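# Unlock, set and relock the guide rail beside a bottle

## Task

Find the guide rail next to the bottle on the conveyor belt. If it is locked, unlock it, adjust its distance from the bottle to what the reference manual image specifies, then lock it again. The bottle has to finish in precisely its original spot, and the finished setting must stay in place by itself once the robot lets go, not only while the robot holds it.

## Robot and tools

Robot: one uf850 six-joint arm with a two-finger parallel gripper (a single arm). Joint ranges in rad, base outward: waist -6.283 to 6.283, shoulder -2.304 to 2.304, elbow -4.224 to 0.061, forearm roll -6.283 to 6.283, wrist pitch -2.164 to 2.164, wrist roll -6.283 to 6.283. Load limits in N m: waist 55.8, shoulder 55.8, elbow 46.5, forearm roll 25.1, wrist pitch 17.6, wrist roll 17.6, held weight included. Reaching any of them causes a torque fault: the arm backs that joint off slightly, sits still for 10 s, and the rest of the call is dropped.

Frame: the scene frame has its origin on the table surface below the arm base, +z up, +y to the left when facing along +x. Distances are in metres, quaternions are w first. The base may be slightly tilted, and the reported hand position gets less accurate at long reach. The gripper's fingers point along its own +z and close along its own y. end_effector_position is the pinch point between the closed pads, roughly 2 cm short of the fingertips; the tips move out about 10 mm along +z as the fingers close.

Row format (used by both movement tools): 8 numbers [x, y, z, qw, qx, qy, qz, opening]. x, y, z is an absolute target position for the pinch point and qw..qz an absolute target orientation, both in the scene frame, so the row is a pose. opening runs from -1 (closed) to +1 (fully open, 0.084 m); it is an absolute finger command, not an offset.

execute_actions(actions): a list of actions run in order. Each action is a table of 0 to 15 rows; each row lasts one 1/30 s step, and a shorter table keeps repeating its last row until 15 steps are done (0.5 s per action). An empty list moves nothing and just returns state and images. An action is refused if its target is over 0.6 m from the gripper's position at the start of that action along any gripper axis. If any action is malformed, or the first one fails that check against the last reported state, nothing runs. Put the intended quaternion in every row; do not copy back a reported quaternion that has drifted.

move(target, speed, blocking): a straight path from the current pose to one row-formatted target pose. speed is the top path speed in m/s, 0.002 to 0.5 (default 0.25); turning is capped at twice that in rad/s. Paths take 0.5 to 10 s and are cut off at 10 s. Orientation goes the short way round. The path does not avoid obstacles, the hand can lag, stray or overshoot speed (especially near full stretch), and faster contact or aiming further past a surface presses harder. The opening is applied at the start. With blocking=false the result comes after 0.5 s while the arm keeps going; other motion calls are refused until a result shows the move ended, so use wait or stop. The extra 'move:' line reports the ending (done, off_target, moving, held, fault), the distance to target, and limits: paced means the sent pose was clipped, held means a check blocked some steps (afterwards the arm may jump faster than speed).

wait(seconds): 0 to 10 s, holding the last command; returns early if a running move ends. stop(): brakes a running move; it needs braking room, and the fingers keep moving. zoom_image(camera, region): region [x0, y0, x1, y1] in pixels of that camera's latest image, top-left origin, at most 504x504. Cameras, each 672x504: cam_head_left, cam_head_right, cam_high, cam_low, cam_wrist. show_instructions() shows the reference image(s), here the guide rail manual that says what gap to set. read_manual(section) only returns licence texts. finished_scene(scene) ends scene 1 or 2 permanently, after the robot has held the last command, and reports success.

Control behaviour: every step the commanded pose is limited to 70 mm and 16 degrees from the measured pose, then solved by damped IK with position taking priority over orientation. After an action the arm only goes as far as the last clipped pose, so far targets take several actions. The 'Hand target' line shows the pose the controller is currently driving toward. Joint targets change at most 3.14 rad/s. A 'pose unreachable' line means the clearance check (which treats the base mount as part of the arm) changed or blocked the command.

Result lines: position, quaternion, linear and angular velocities; joint positions in URDF order; grip_measured, the actual finger opening on the -1..1 scale. To grip, command an opening clearly below grip_measured; the bigger the difference, the harder the squeeze (about 24 N per pad). Fast closing can squeeze harder. MOTOR HOT appears from 65 °C; at 80 °C an OVER-TEMPERATURE FAULT applies the brakes until cooled, which counts as a stop.

Cautions: a part in the hand may occasionally get a brief tug. Never push or knock anything off the table. Do not shift the bottle: it has to end exactly where it started. Approach slowly and avoid slams, drops and hard pushes. The lock must be engaged by itself at the end, with the robot not holding the rail in place.

Each tool is called after "Call:" as name([rows], argument=value, ...), one row to a line, values as JSON.

Reference images:

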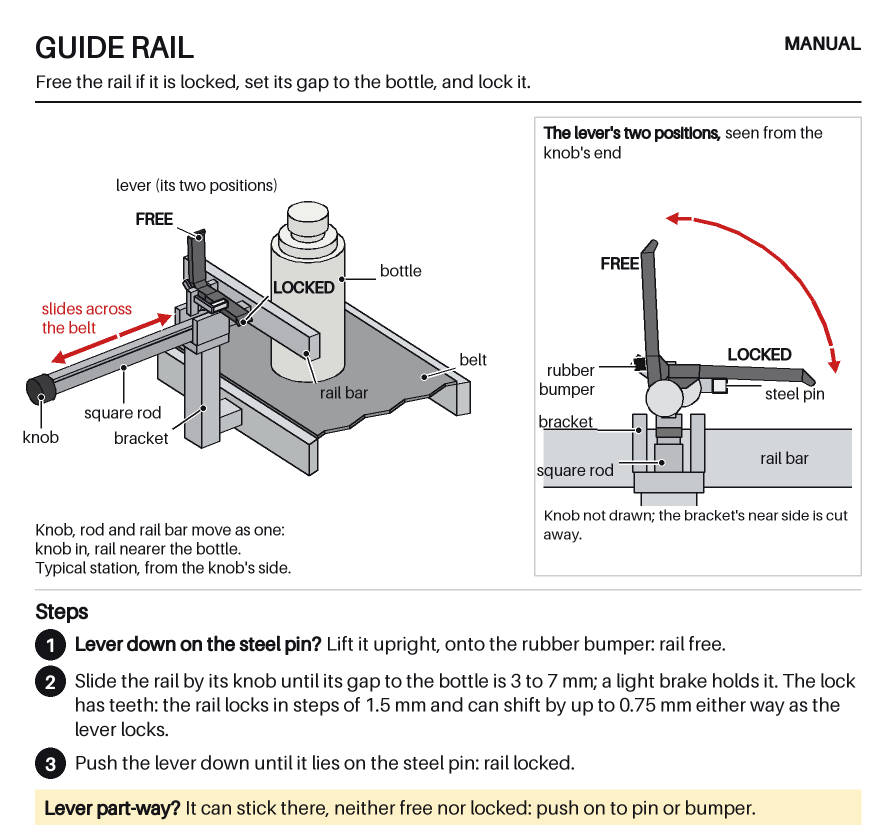

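## Session

Call:
execute_actions(actions=[])

Scene clock: 0.00 s.
end_effector_position=(+0.2940, -0.4757, +0.3997) grip_measured=+1.00 end_effector_quat_wxyz=(+0.070, -0.307, +0.901, +0.300) end_effector_velocity=(-0.000, +0.000, -0.001) end_effector_angular_velocity=(+0.001, +0.001, -0.001)
Joint positions: [-1.06  -0.804 -1.671  0.236 -1.504  1.225  0.084]
Joint velocities: [-0.    -0.001  0.    -0.001  0.     0.001 -0.   ]
Motor temperatures (°C, as the motors report them): [21 19 20 23 22 26]
Hand target: +0.294, -0.476, +0.400; +0.070, -0.307, +0.901, +0.300

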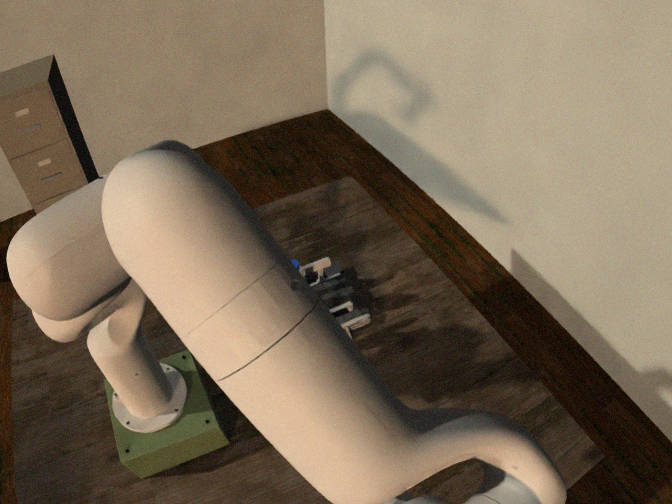

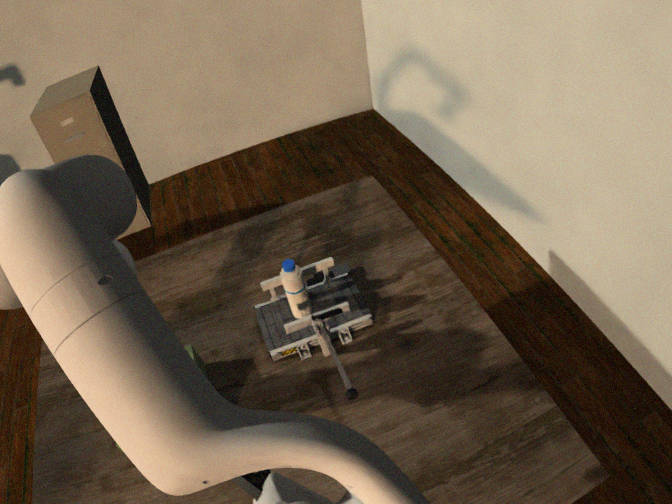

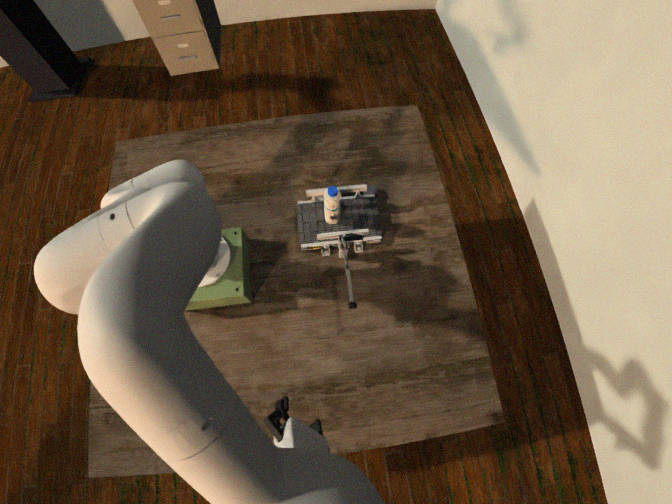

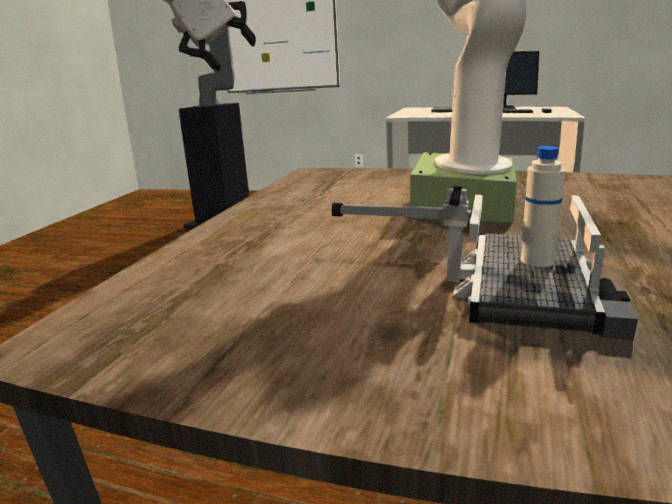

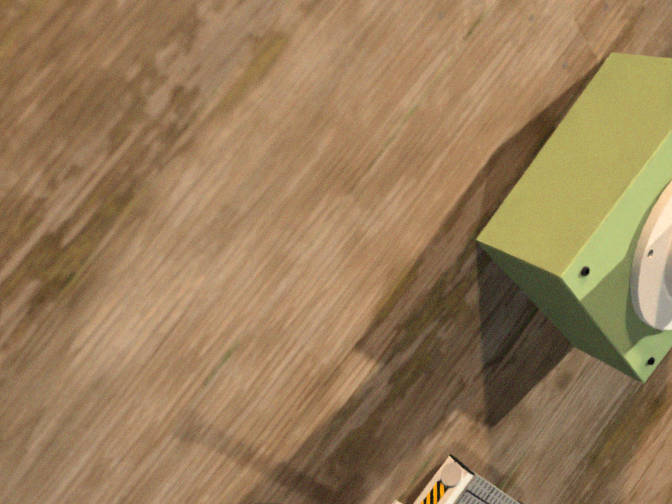

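Call:
zoom_image(camera="cam_high", region=[280,170,400,320])

Call:
zoom_image(camera="cam_low", region=[320,130,640,350])

Call:
zoom_image(camera="cam_head_right", region=[240,245,400,405])

Region (280, 170, 400, 320) of cam_high's 672x504 image, scaled by 3.360, with more detail than that image has; it fills the left 403 columns of this view, and the rest is white.

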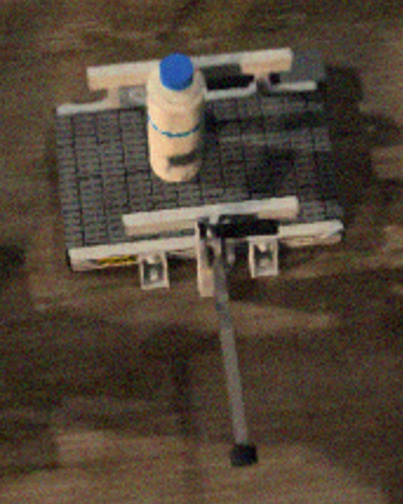

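Region (320, 130, 640, 350) of cam_low's 672x504 image, scaled by 1.575, with more detail than that image has; it fills the top 346 rows of this view, and the rest is white.

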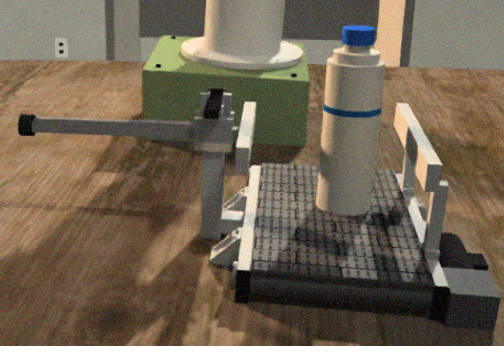

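Region (240, 245, 400, 405) of cam_head_right's 672x504 image, scaled by 3.150, with more detail than that image has.

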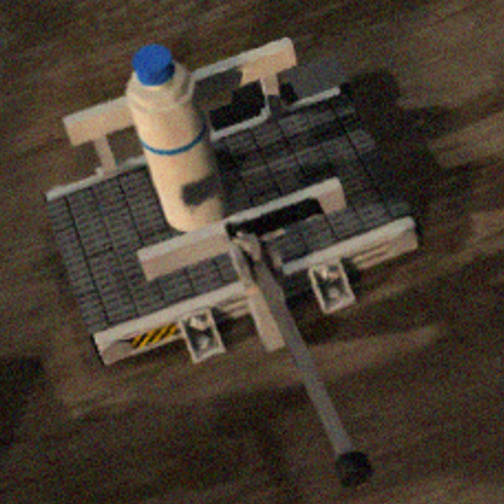

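Call:
move(target=[0.51,-0.06,0.32,0,0.7071,0.7071,0,1], speed=0.4)

Scene clock: 17.83 s.
end_effector_position=(+0.5122, -0.0596, +0.3204) grip_measured=+1.00 end_effector_quat_wxyz=(-0.001, +0.707, +0.707, +0.003) end_effector_velocity=(-0.000, +0.001, -0.001) end_effector_angular_velocity=(-0.006, +0.008, -0.003)
Joint positions: [-0.078 -0.329 -0.958  0.11  -0.594  4.453  0.084]
Joint velocities: [ 0.005 -0.003 -0.004 -0.015 -0.006  0.02  -0.   ]
Motor temperatures (°C, as the motors report them): [21 19 21 23 22 26]
Hand target: +0.512, -0.059, +0.320; -0.001, +0.707, +0.707, +0.003
Off the commanded pose: 0.002 m, 0 deg.
move: done
camera_calibration (this result's frames):
cam_wrist: T_world_to_cam=[[0.999711, 0.0185552, 0.015273, -0.487021], [0.0189307, -0.999513, -0.0248199, 0.00522025], [0.014805, 0.0251019, -0.999575, 0.445839], [0, 0, 0, 1]] pos_world=[0.480181, 0.00306307, 0.453217]

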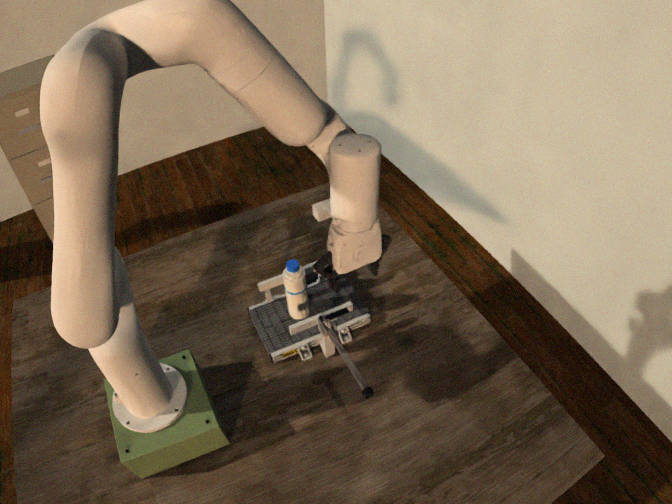

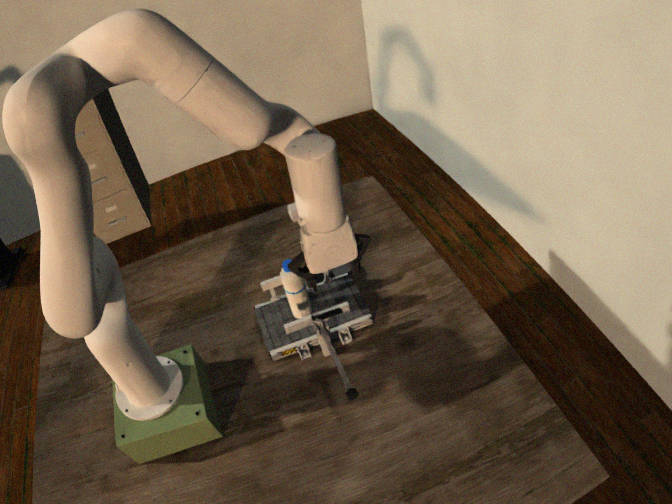

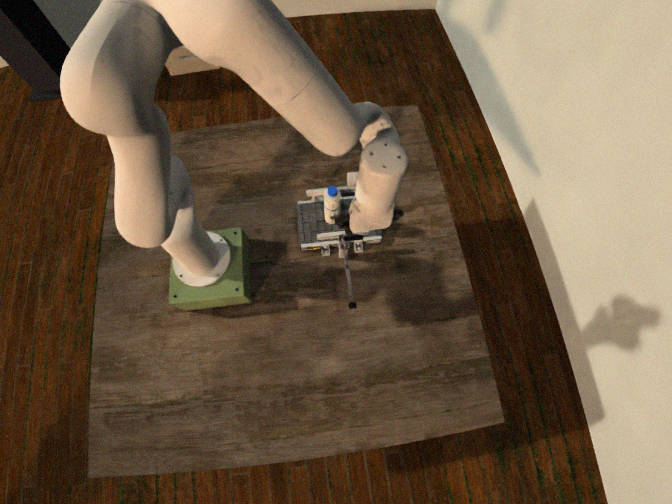

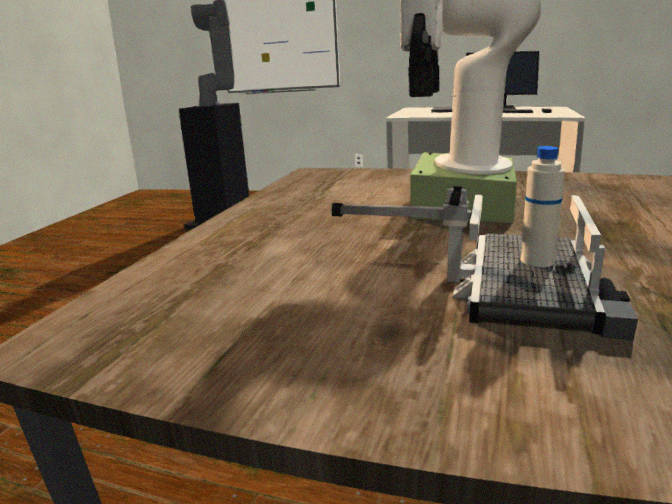

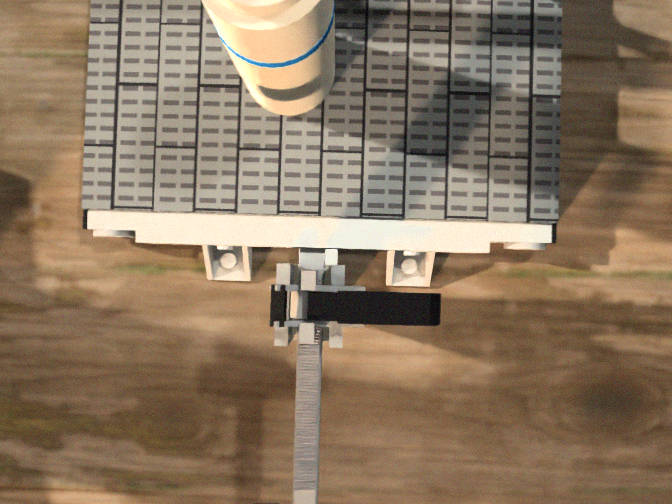

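Call:
move(target=[0.527,-0.07,0.17,0,0,0.866,0.5,-1], speed=0.4)

Call:
zoom_image(camera="cam_low", region=[380,130,540,250])

Scene clock: 42.63 s.
end_effector_position=(+0.5269, -0.0711, +0.1691) grip_measured=-1.00 end_effector_quat_wxyz=(+0.000, +0.002, +0.867, +0.498) end_effector_velocity=(+0.001, -0.000, -0.000) end_effector_angular_velocity=(+0.004, -0.004, +0.008)
Joint positions: [-0.421 -1.031 -1.305  0.982 -1.232  1.779  0.   ]
Joint velocities: [ 0.001 -0.005 -0.009 -0.004 -0.007 -0.003  0.   ]
Motor temperatures (°C, as the motors report them): [21 19 21 23 22 26]
Hand target: +0.527, -0.071, +0.169; +0.000, +0.001, +0.867, +0.498
Off the commanded pose: 0.001 m, 0 deg.
move: done; limits=paced
camera_calibration (this result's frames):
cam_wrist: T_world_to_cam=[[-0.0156071, 0.493496, 0.869608, -0.0750107], [0.999742, 0.0220412, 0.00543447, -0.459578], [-0.0164853, 0.869469, -0.493713, 0.28561], [0, 0, 0, 1]] pos_world=[0.462997, -0.201182, 0.208737]

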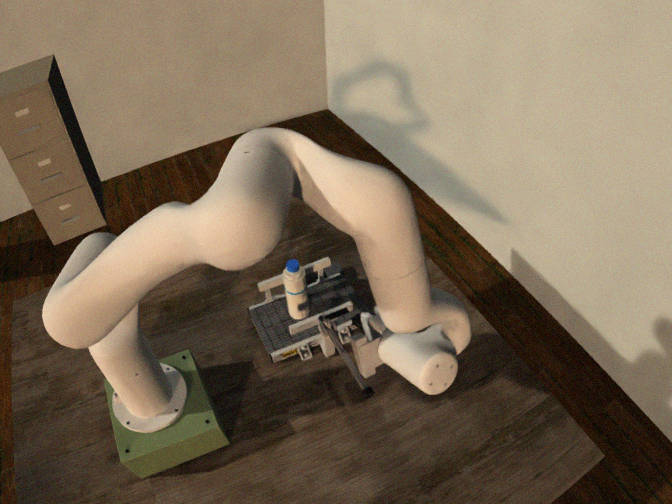

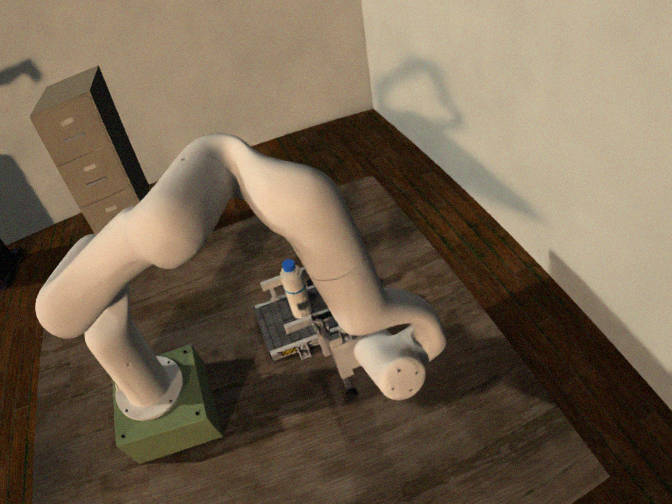

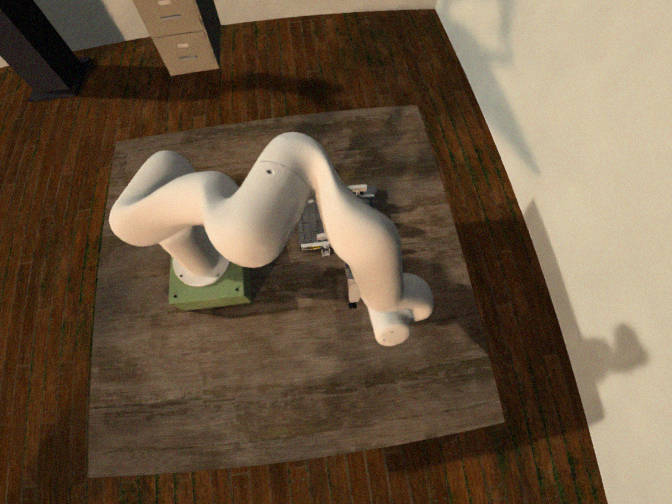

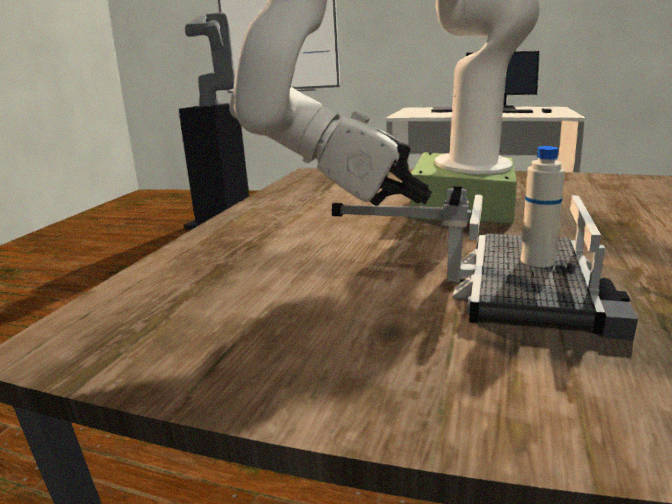

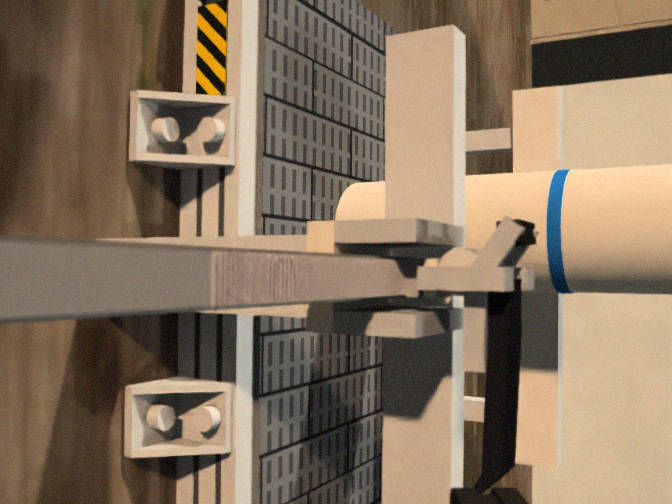

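Region (380, 130, 540, 250) of cam_low's 672x504 image, scaled by 3.150, with more detail than that image has; it fills the top 378 rows of this view, and the rest is white.

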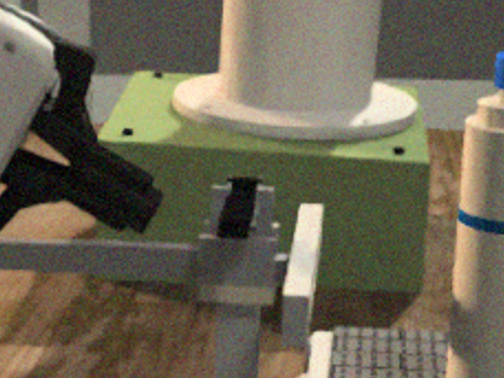

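Call:
move(target=[0.527,-0.06,0.134,0,0,0.866,0.5,-1])

Call:
move(target=[0.527,-0.03,0.134,0,0,0.866,0.5,-1], speed=0.08)

Call:
zoom_image(camera="cam_low", region=[380,130,540,250])

Scene clock: 51.37 s.
end_effector_position=(+0.5272, -0.0601, +0.1342) grip_measured=-1.00 end_effector_quat_wxyz=(+0.000, -0.000, +0.866, +0.500) end_effector_velocity=(+0.001, +0.001, -0.002) end_effector_angular_velocity=(+0.001, -0.001, -0.002)
Joint positions: [-0.402 -1.102 -1.33   1.013 -1.208  1.739  0.   ]
Joint velocities: [ 0.001 -0.003 -0.001  0.004  0.001 -0.002  0.   ]
Motor temperatures (°C, as the motors report them): [21 19 21 23 22 26]
Hand target: +0.527, -0.060, +0.134; -0.000, -0.000, +0.866, +0.500
Off the commanded pose: 0.000 m, 0 deg.
move: done
camera_calibration (this result's frames):
cam_wrist: T_world_to_cam=[[-0.0181957, 0.4891, 0.872038, -0.0492458], [0.999662, 0.0250751, 0.00679484, -0.459867], [-0.018543, 0.871867, -0.489391, 0.25951], [0, 0, 0, 1]] pos_world=[0.463628, -0.190641, 0.173071]

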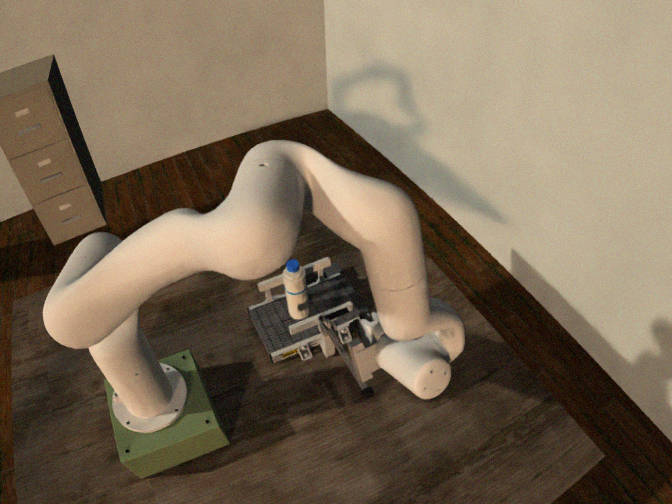

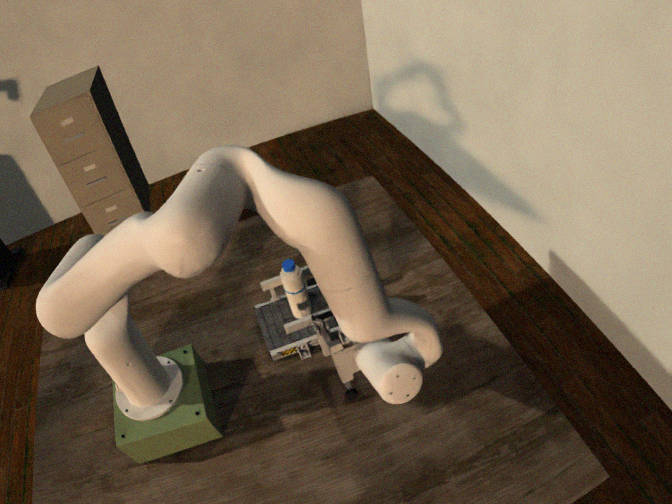

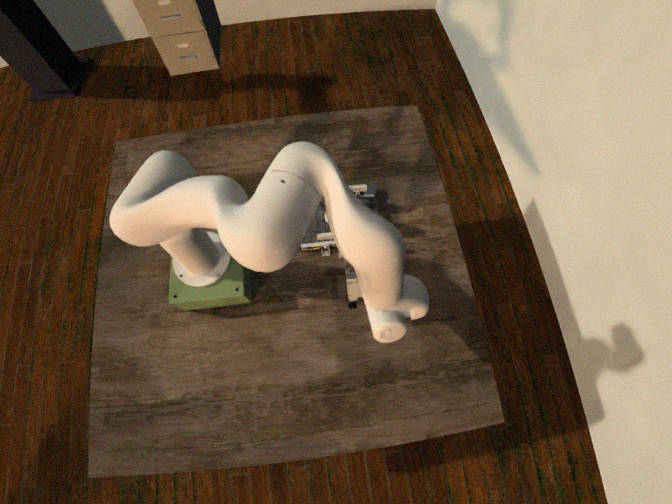

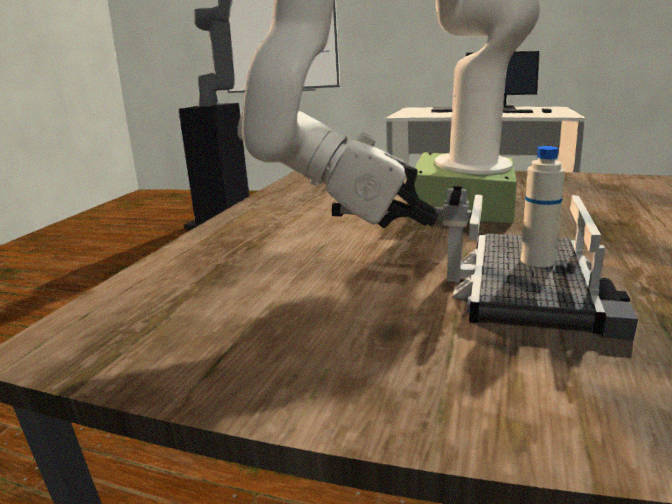

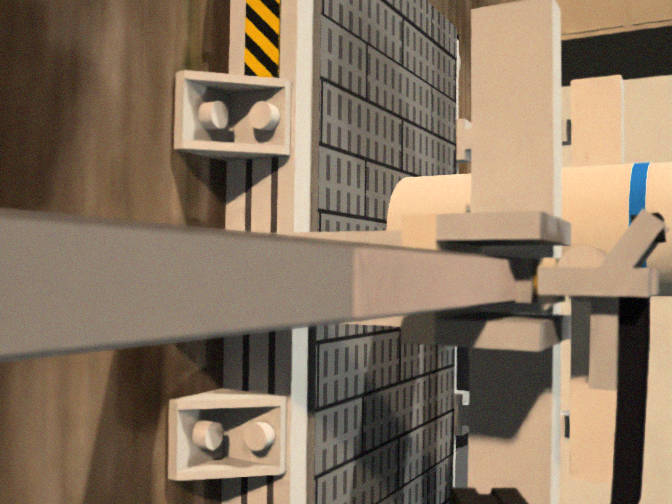

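Scene clock: 52.23 s.
end_effector_position=(+0.5271, -0.0302, +0.1340) grip_measured=-1.00 end_effector_quat_wxyz=(+0.000, -0.000, +0.866, +0.500) end_effector_velocity=(-0.000, +0.002, -0.000) end_effector_angular_velocity=(+0.000, -0.000, +0.001)
Joint positions: [-0.356 -1.081 -1.284  1.064 -1.187  1.721  0.   ]
Joint velocities: [ 0.003  0.001  0.003  0.003  0.002 -0.002  0.   ]
Motor temperatures (°C, as the motors report them): [21 19 21 23 22 26]
Hand target: +0.527, -0.030, +0.134; -0.000, -0.000, +0.866, +0.500
Off the commanded pose: 0.000 m, 0 deg.
move: done
camera_calibration (this result's frames):
cam_wrist: T_world_to_cam=[[-0.0180716, 0.488891, 0.872158, -0.0637789], [0.999665, 0.0250141, 0.00669193, -0.46056], [-0.0185446, 0.871986, -0.489179, 0.233256], [0, 0, 0, 1]] pos_world=[0.463579, -0.160695, 0.172811]

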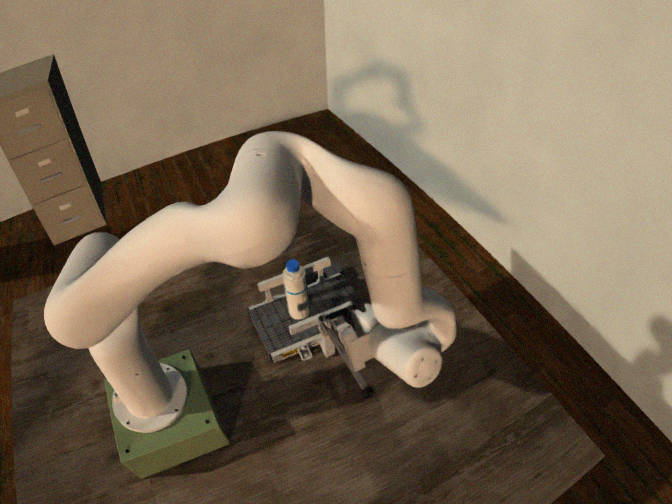

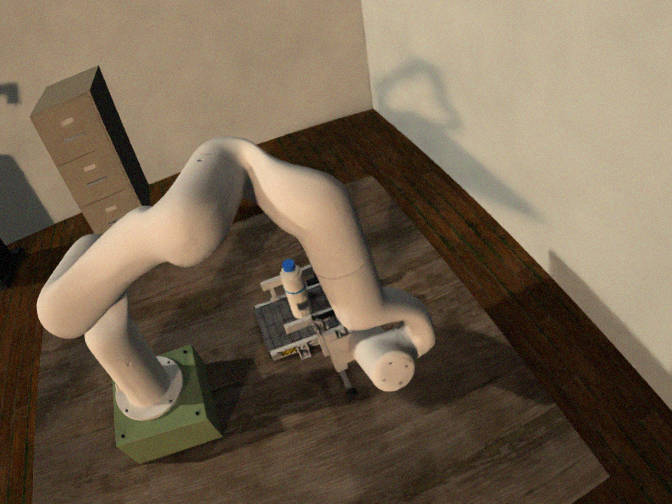

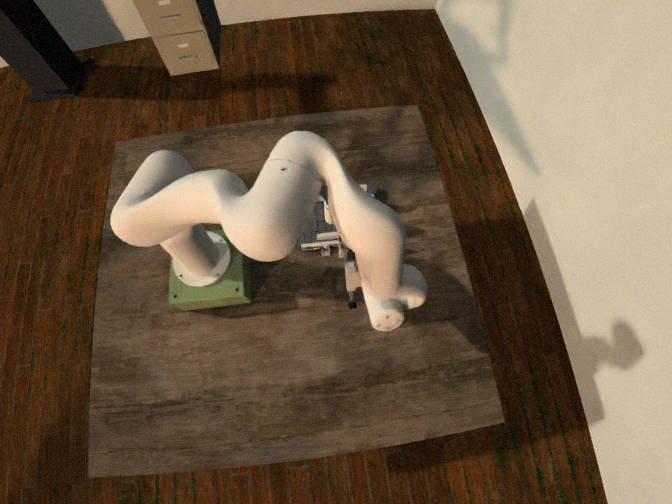

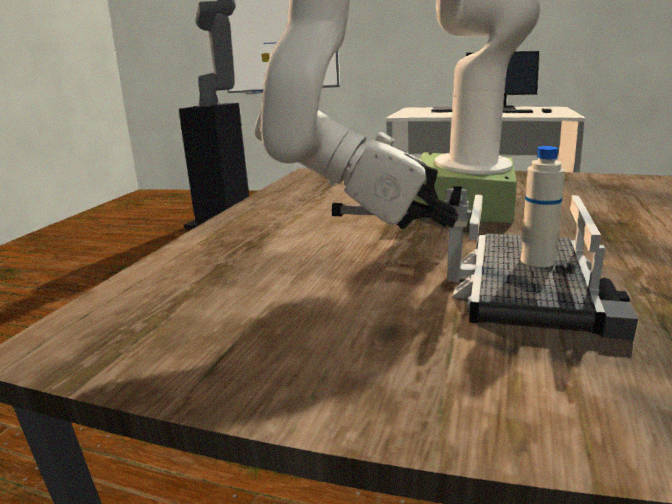

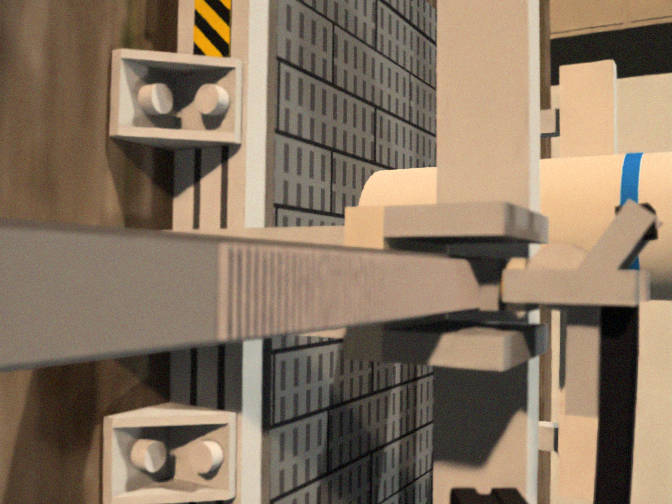

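Region (380, 130, 540, 250) of cam_low's 672x504 image, scaled by 3.150, with more detail than that image has; it fills the top 378 rows of this view, and the rest is white.

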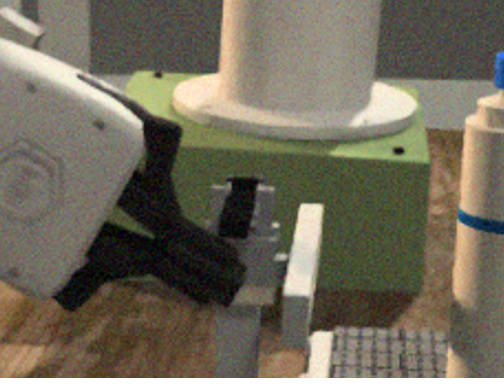

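Call:
move(target=[0.522,-0.025,0.165,0,0,0.866,0.5,-1], speed=0.05)

Call:
move(target=[0.495,-0.022,0.18,0,0,0.866,0.5,-1], speed=0.05)

Scene clock: 57.37 s.
end_effector_position=(+0.5225, -0.0246, +0.1657) grip_measured=-1.00 end_effector_quat_wxyz=(+0.000, -0.000, +0.865, +0.501) end_effector_velocity=(-0.001, -0.001, -0.002) end_effector_angular_velocity=(-0.008, +0.002, -0.003)
Joint positions: [-0.355 -1.003 -1.227  1.059 -1.199  1.74   0.   ]
Joint velocities: [-0.002  0.002  0.004 -0.     0.009  0.     0.   ]
Motor temperatures (°C, as the motors report them): [21 19 21 23 22 26]
Hand target: +0.522, -0.025, +0.165; +0.000, +0.000, +0.866, +0.500
Off the commanded pose: 0.001 m, 0 deg.
move: done
camera_calibration (this result's frames):
cam_wrist: T_world_to_cam=[[-0.0187465, 0.486985, 0.873209, -0.094155], [0.999657, 0.025099, 0.00746354, -0.45639], [-0.018282, 0.87305, -0.487288, 0.243379], [0, 0, 0, 1]] pos_world=[0.458918, -0.155175, 0.204219]

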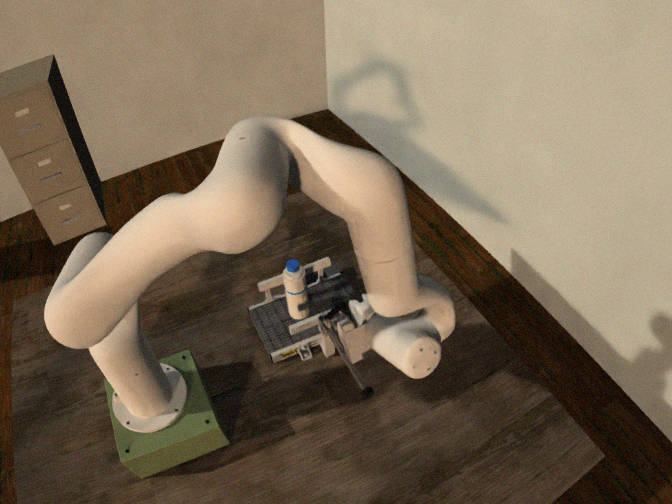

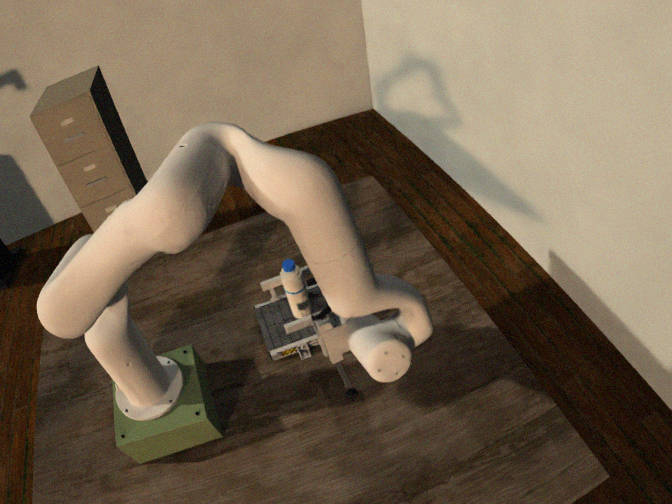

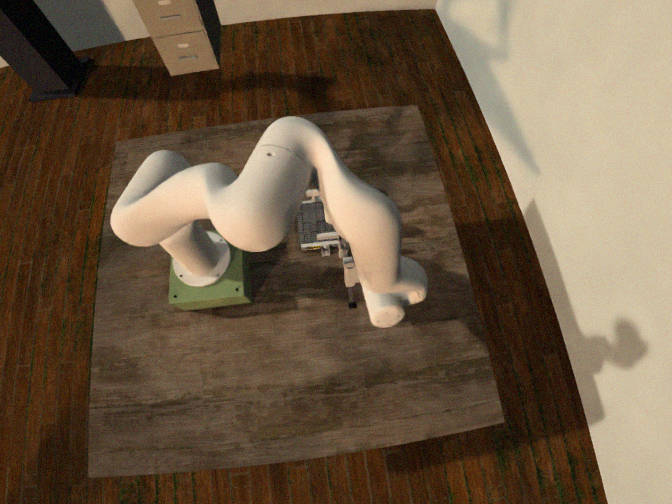

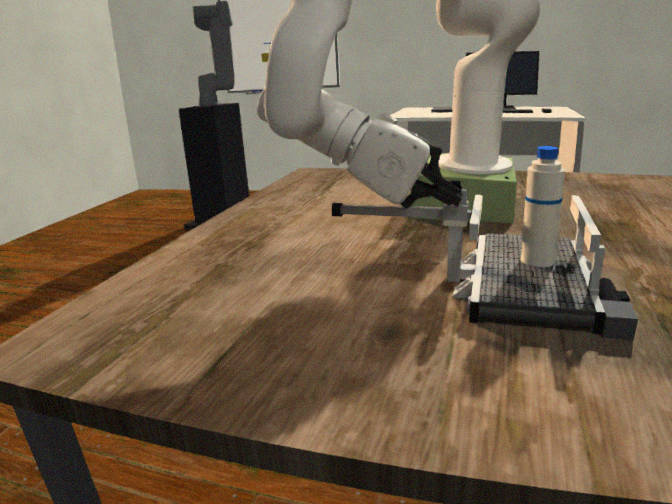

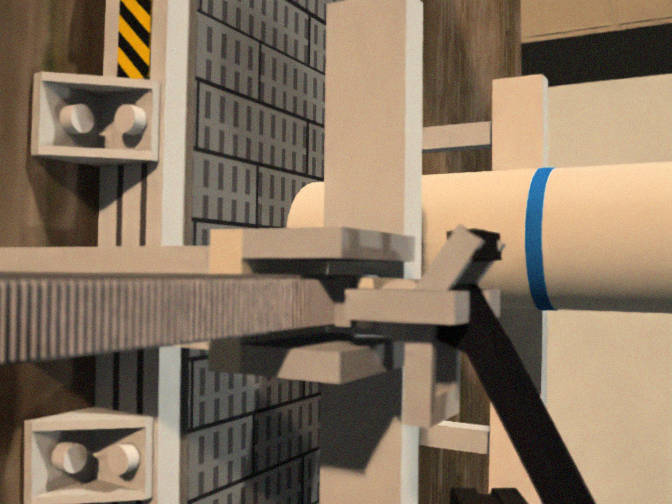

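Scene clock: 58.40 s.
end_effector_position=(+0.4951, -0.0220, +0.1798) grip_measured=-1.00 end_effector_quat_wxyz=(-0.000, -0.000, +0.866, +0.500) end_effector_velocity=(-0.001, +0.000, +0.001) end_effector_angular_velocity=(-0.000, -0.001, -0.000)
Joint positions: [-0.373 -0.939 -1.132  1.052 -1.185  1.71   0.   ]
Joint velocities: [-0.001  0.004  0.005  0.     0.001 -0.002  0.   ]
Motor temperatures (°C, as the motors report them): [21 19 21 23 22 26]
Hand target: +0.495, -0.022, +0.180; -0.000, -0.000, +0.866, +0.500
Off the commanded pose: 0.000 m, 0 deg.
move: done
camera_calibration (this result's frames):
cam_wrist: T_world_to_cam=[[-0.0180097, 0.489066, 0.872061, -0.108356], [0.999662, 0.0251427, 0.00654448, -0.429033], [-0.0187253, 0.871885, -0.489353, 0.248024], [0, 0, 0, 1]] pos_world=[0.431581, -0.152468, 0.218672]

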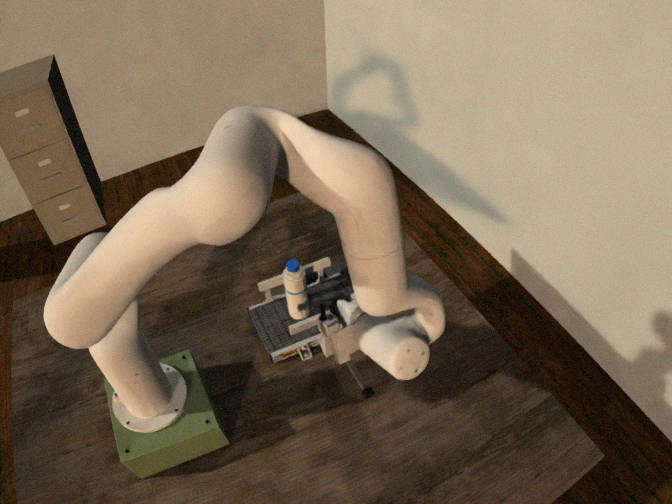

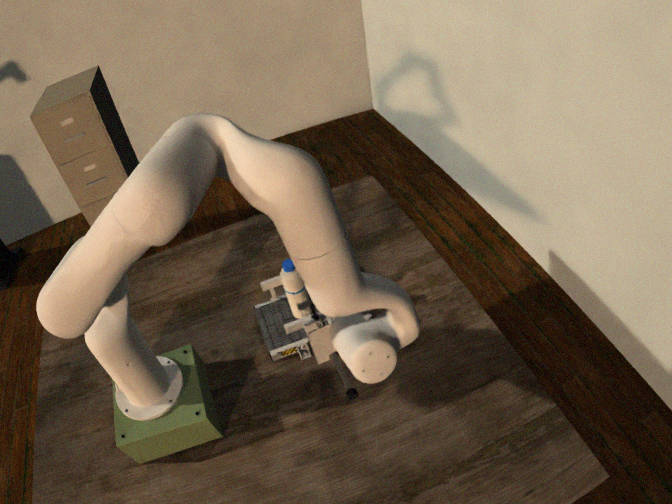

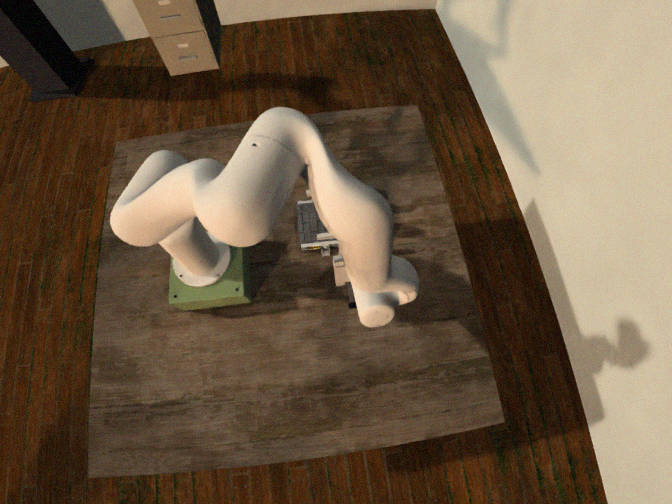

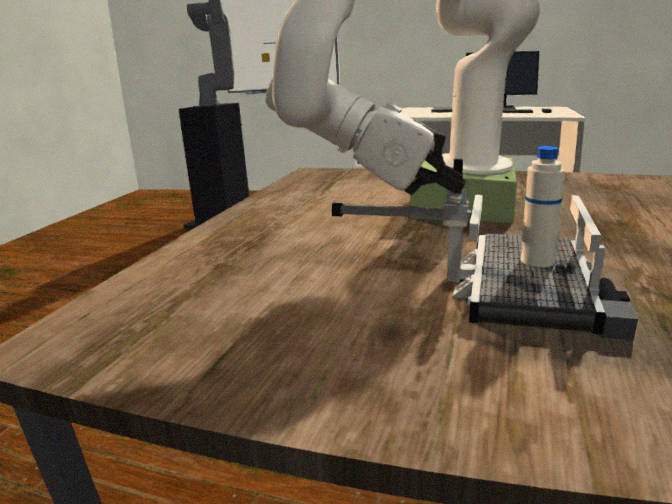

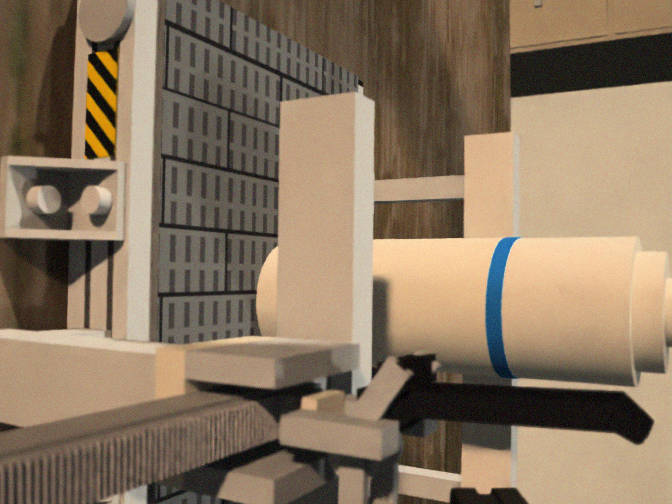

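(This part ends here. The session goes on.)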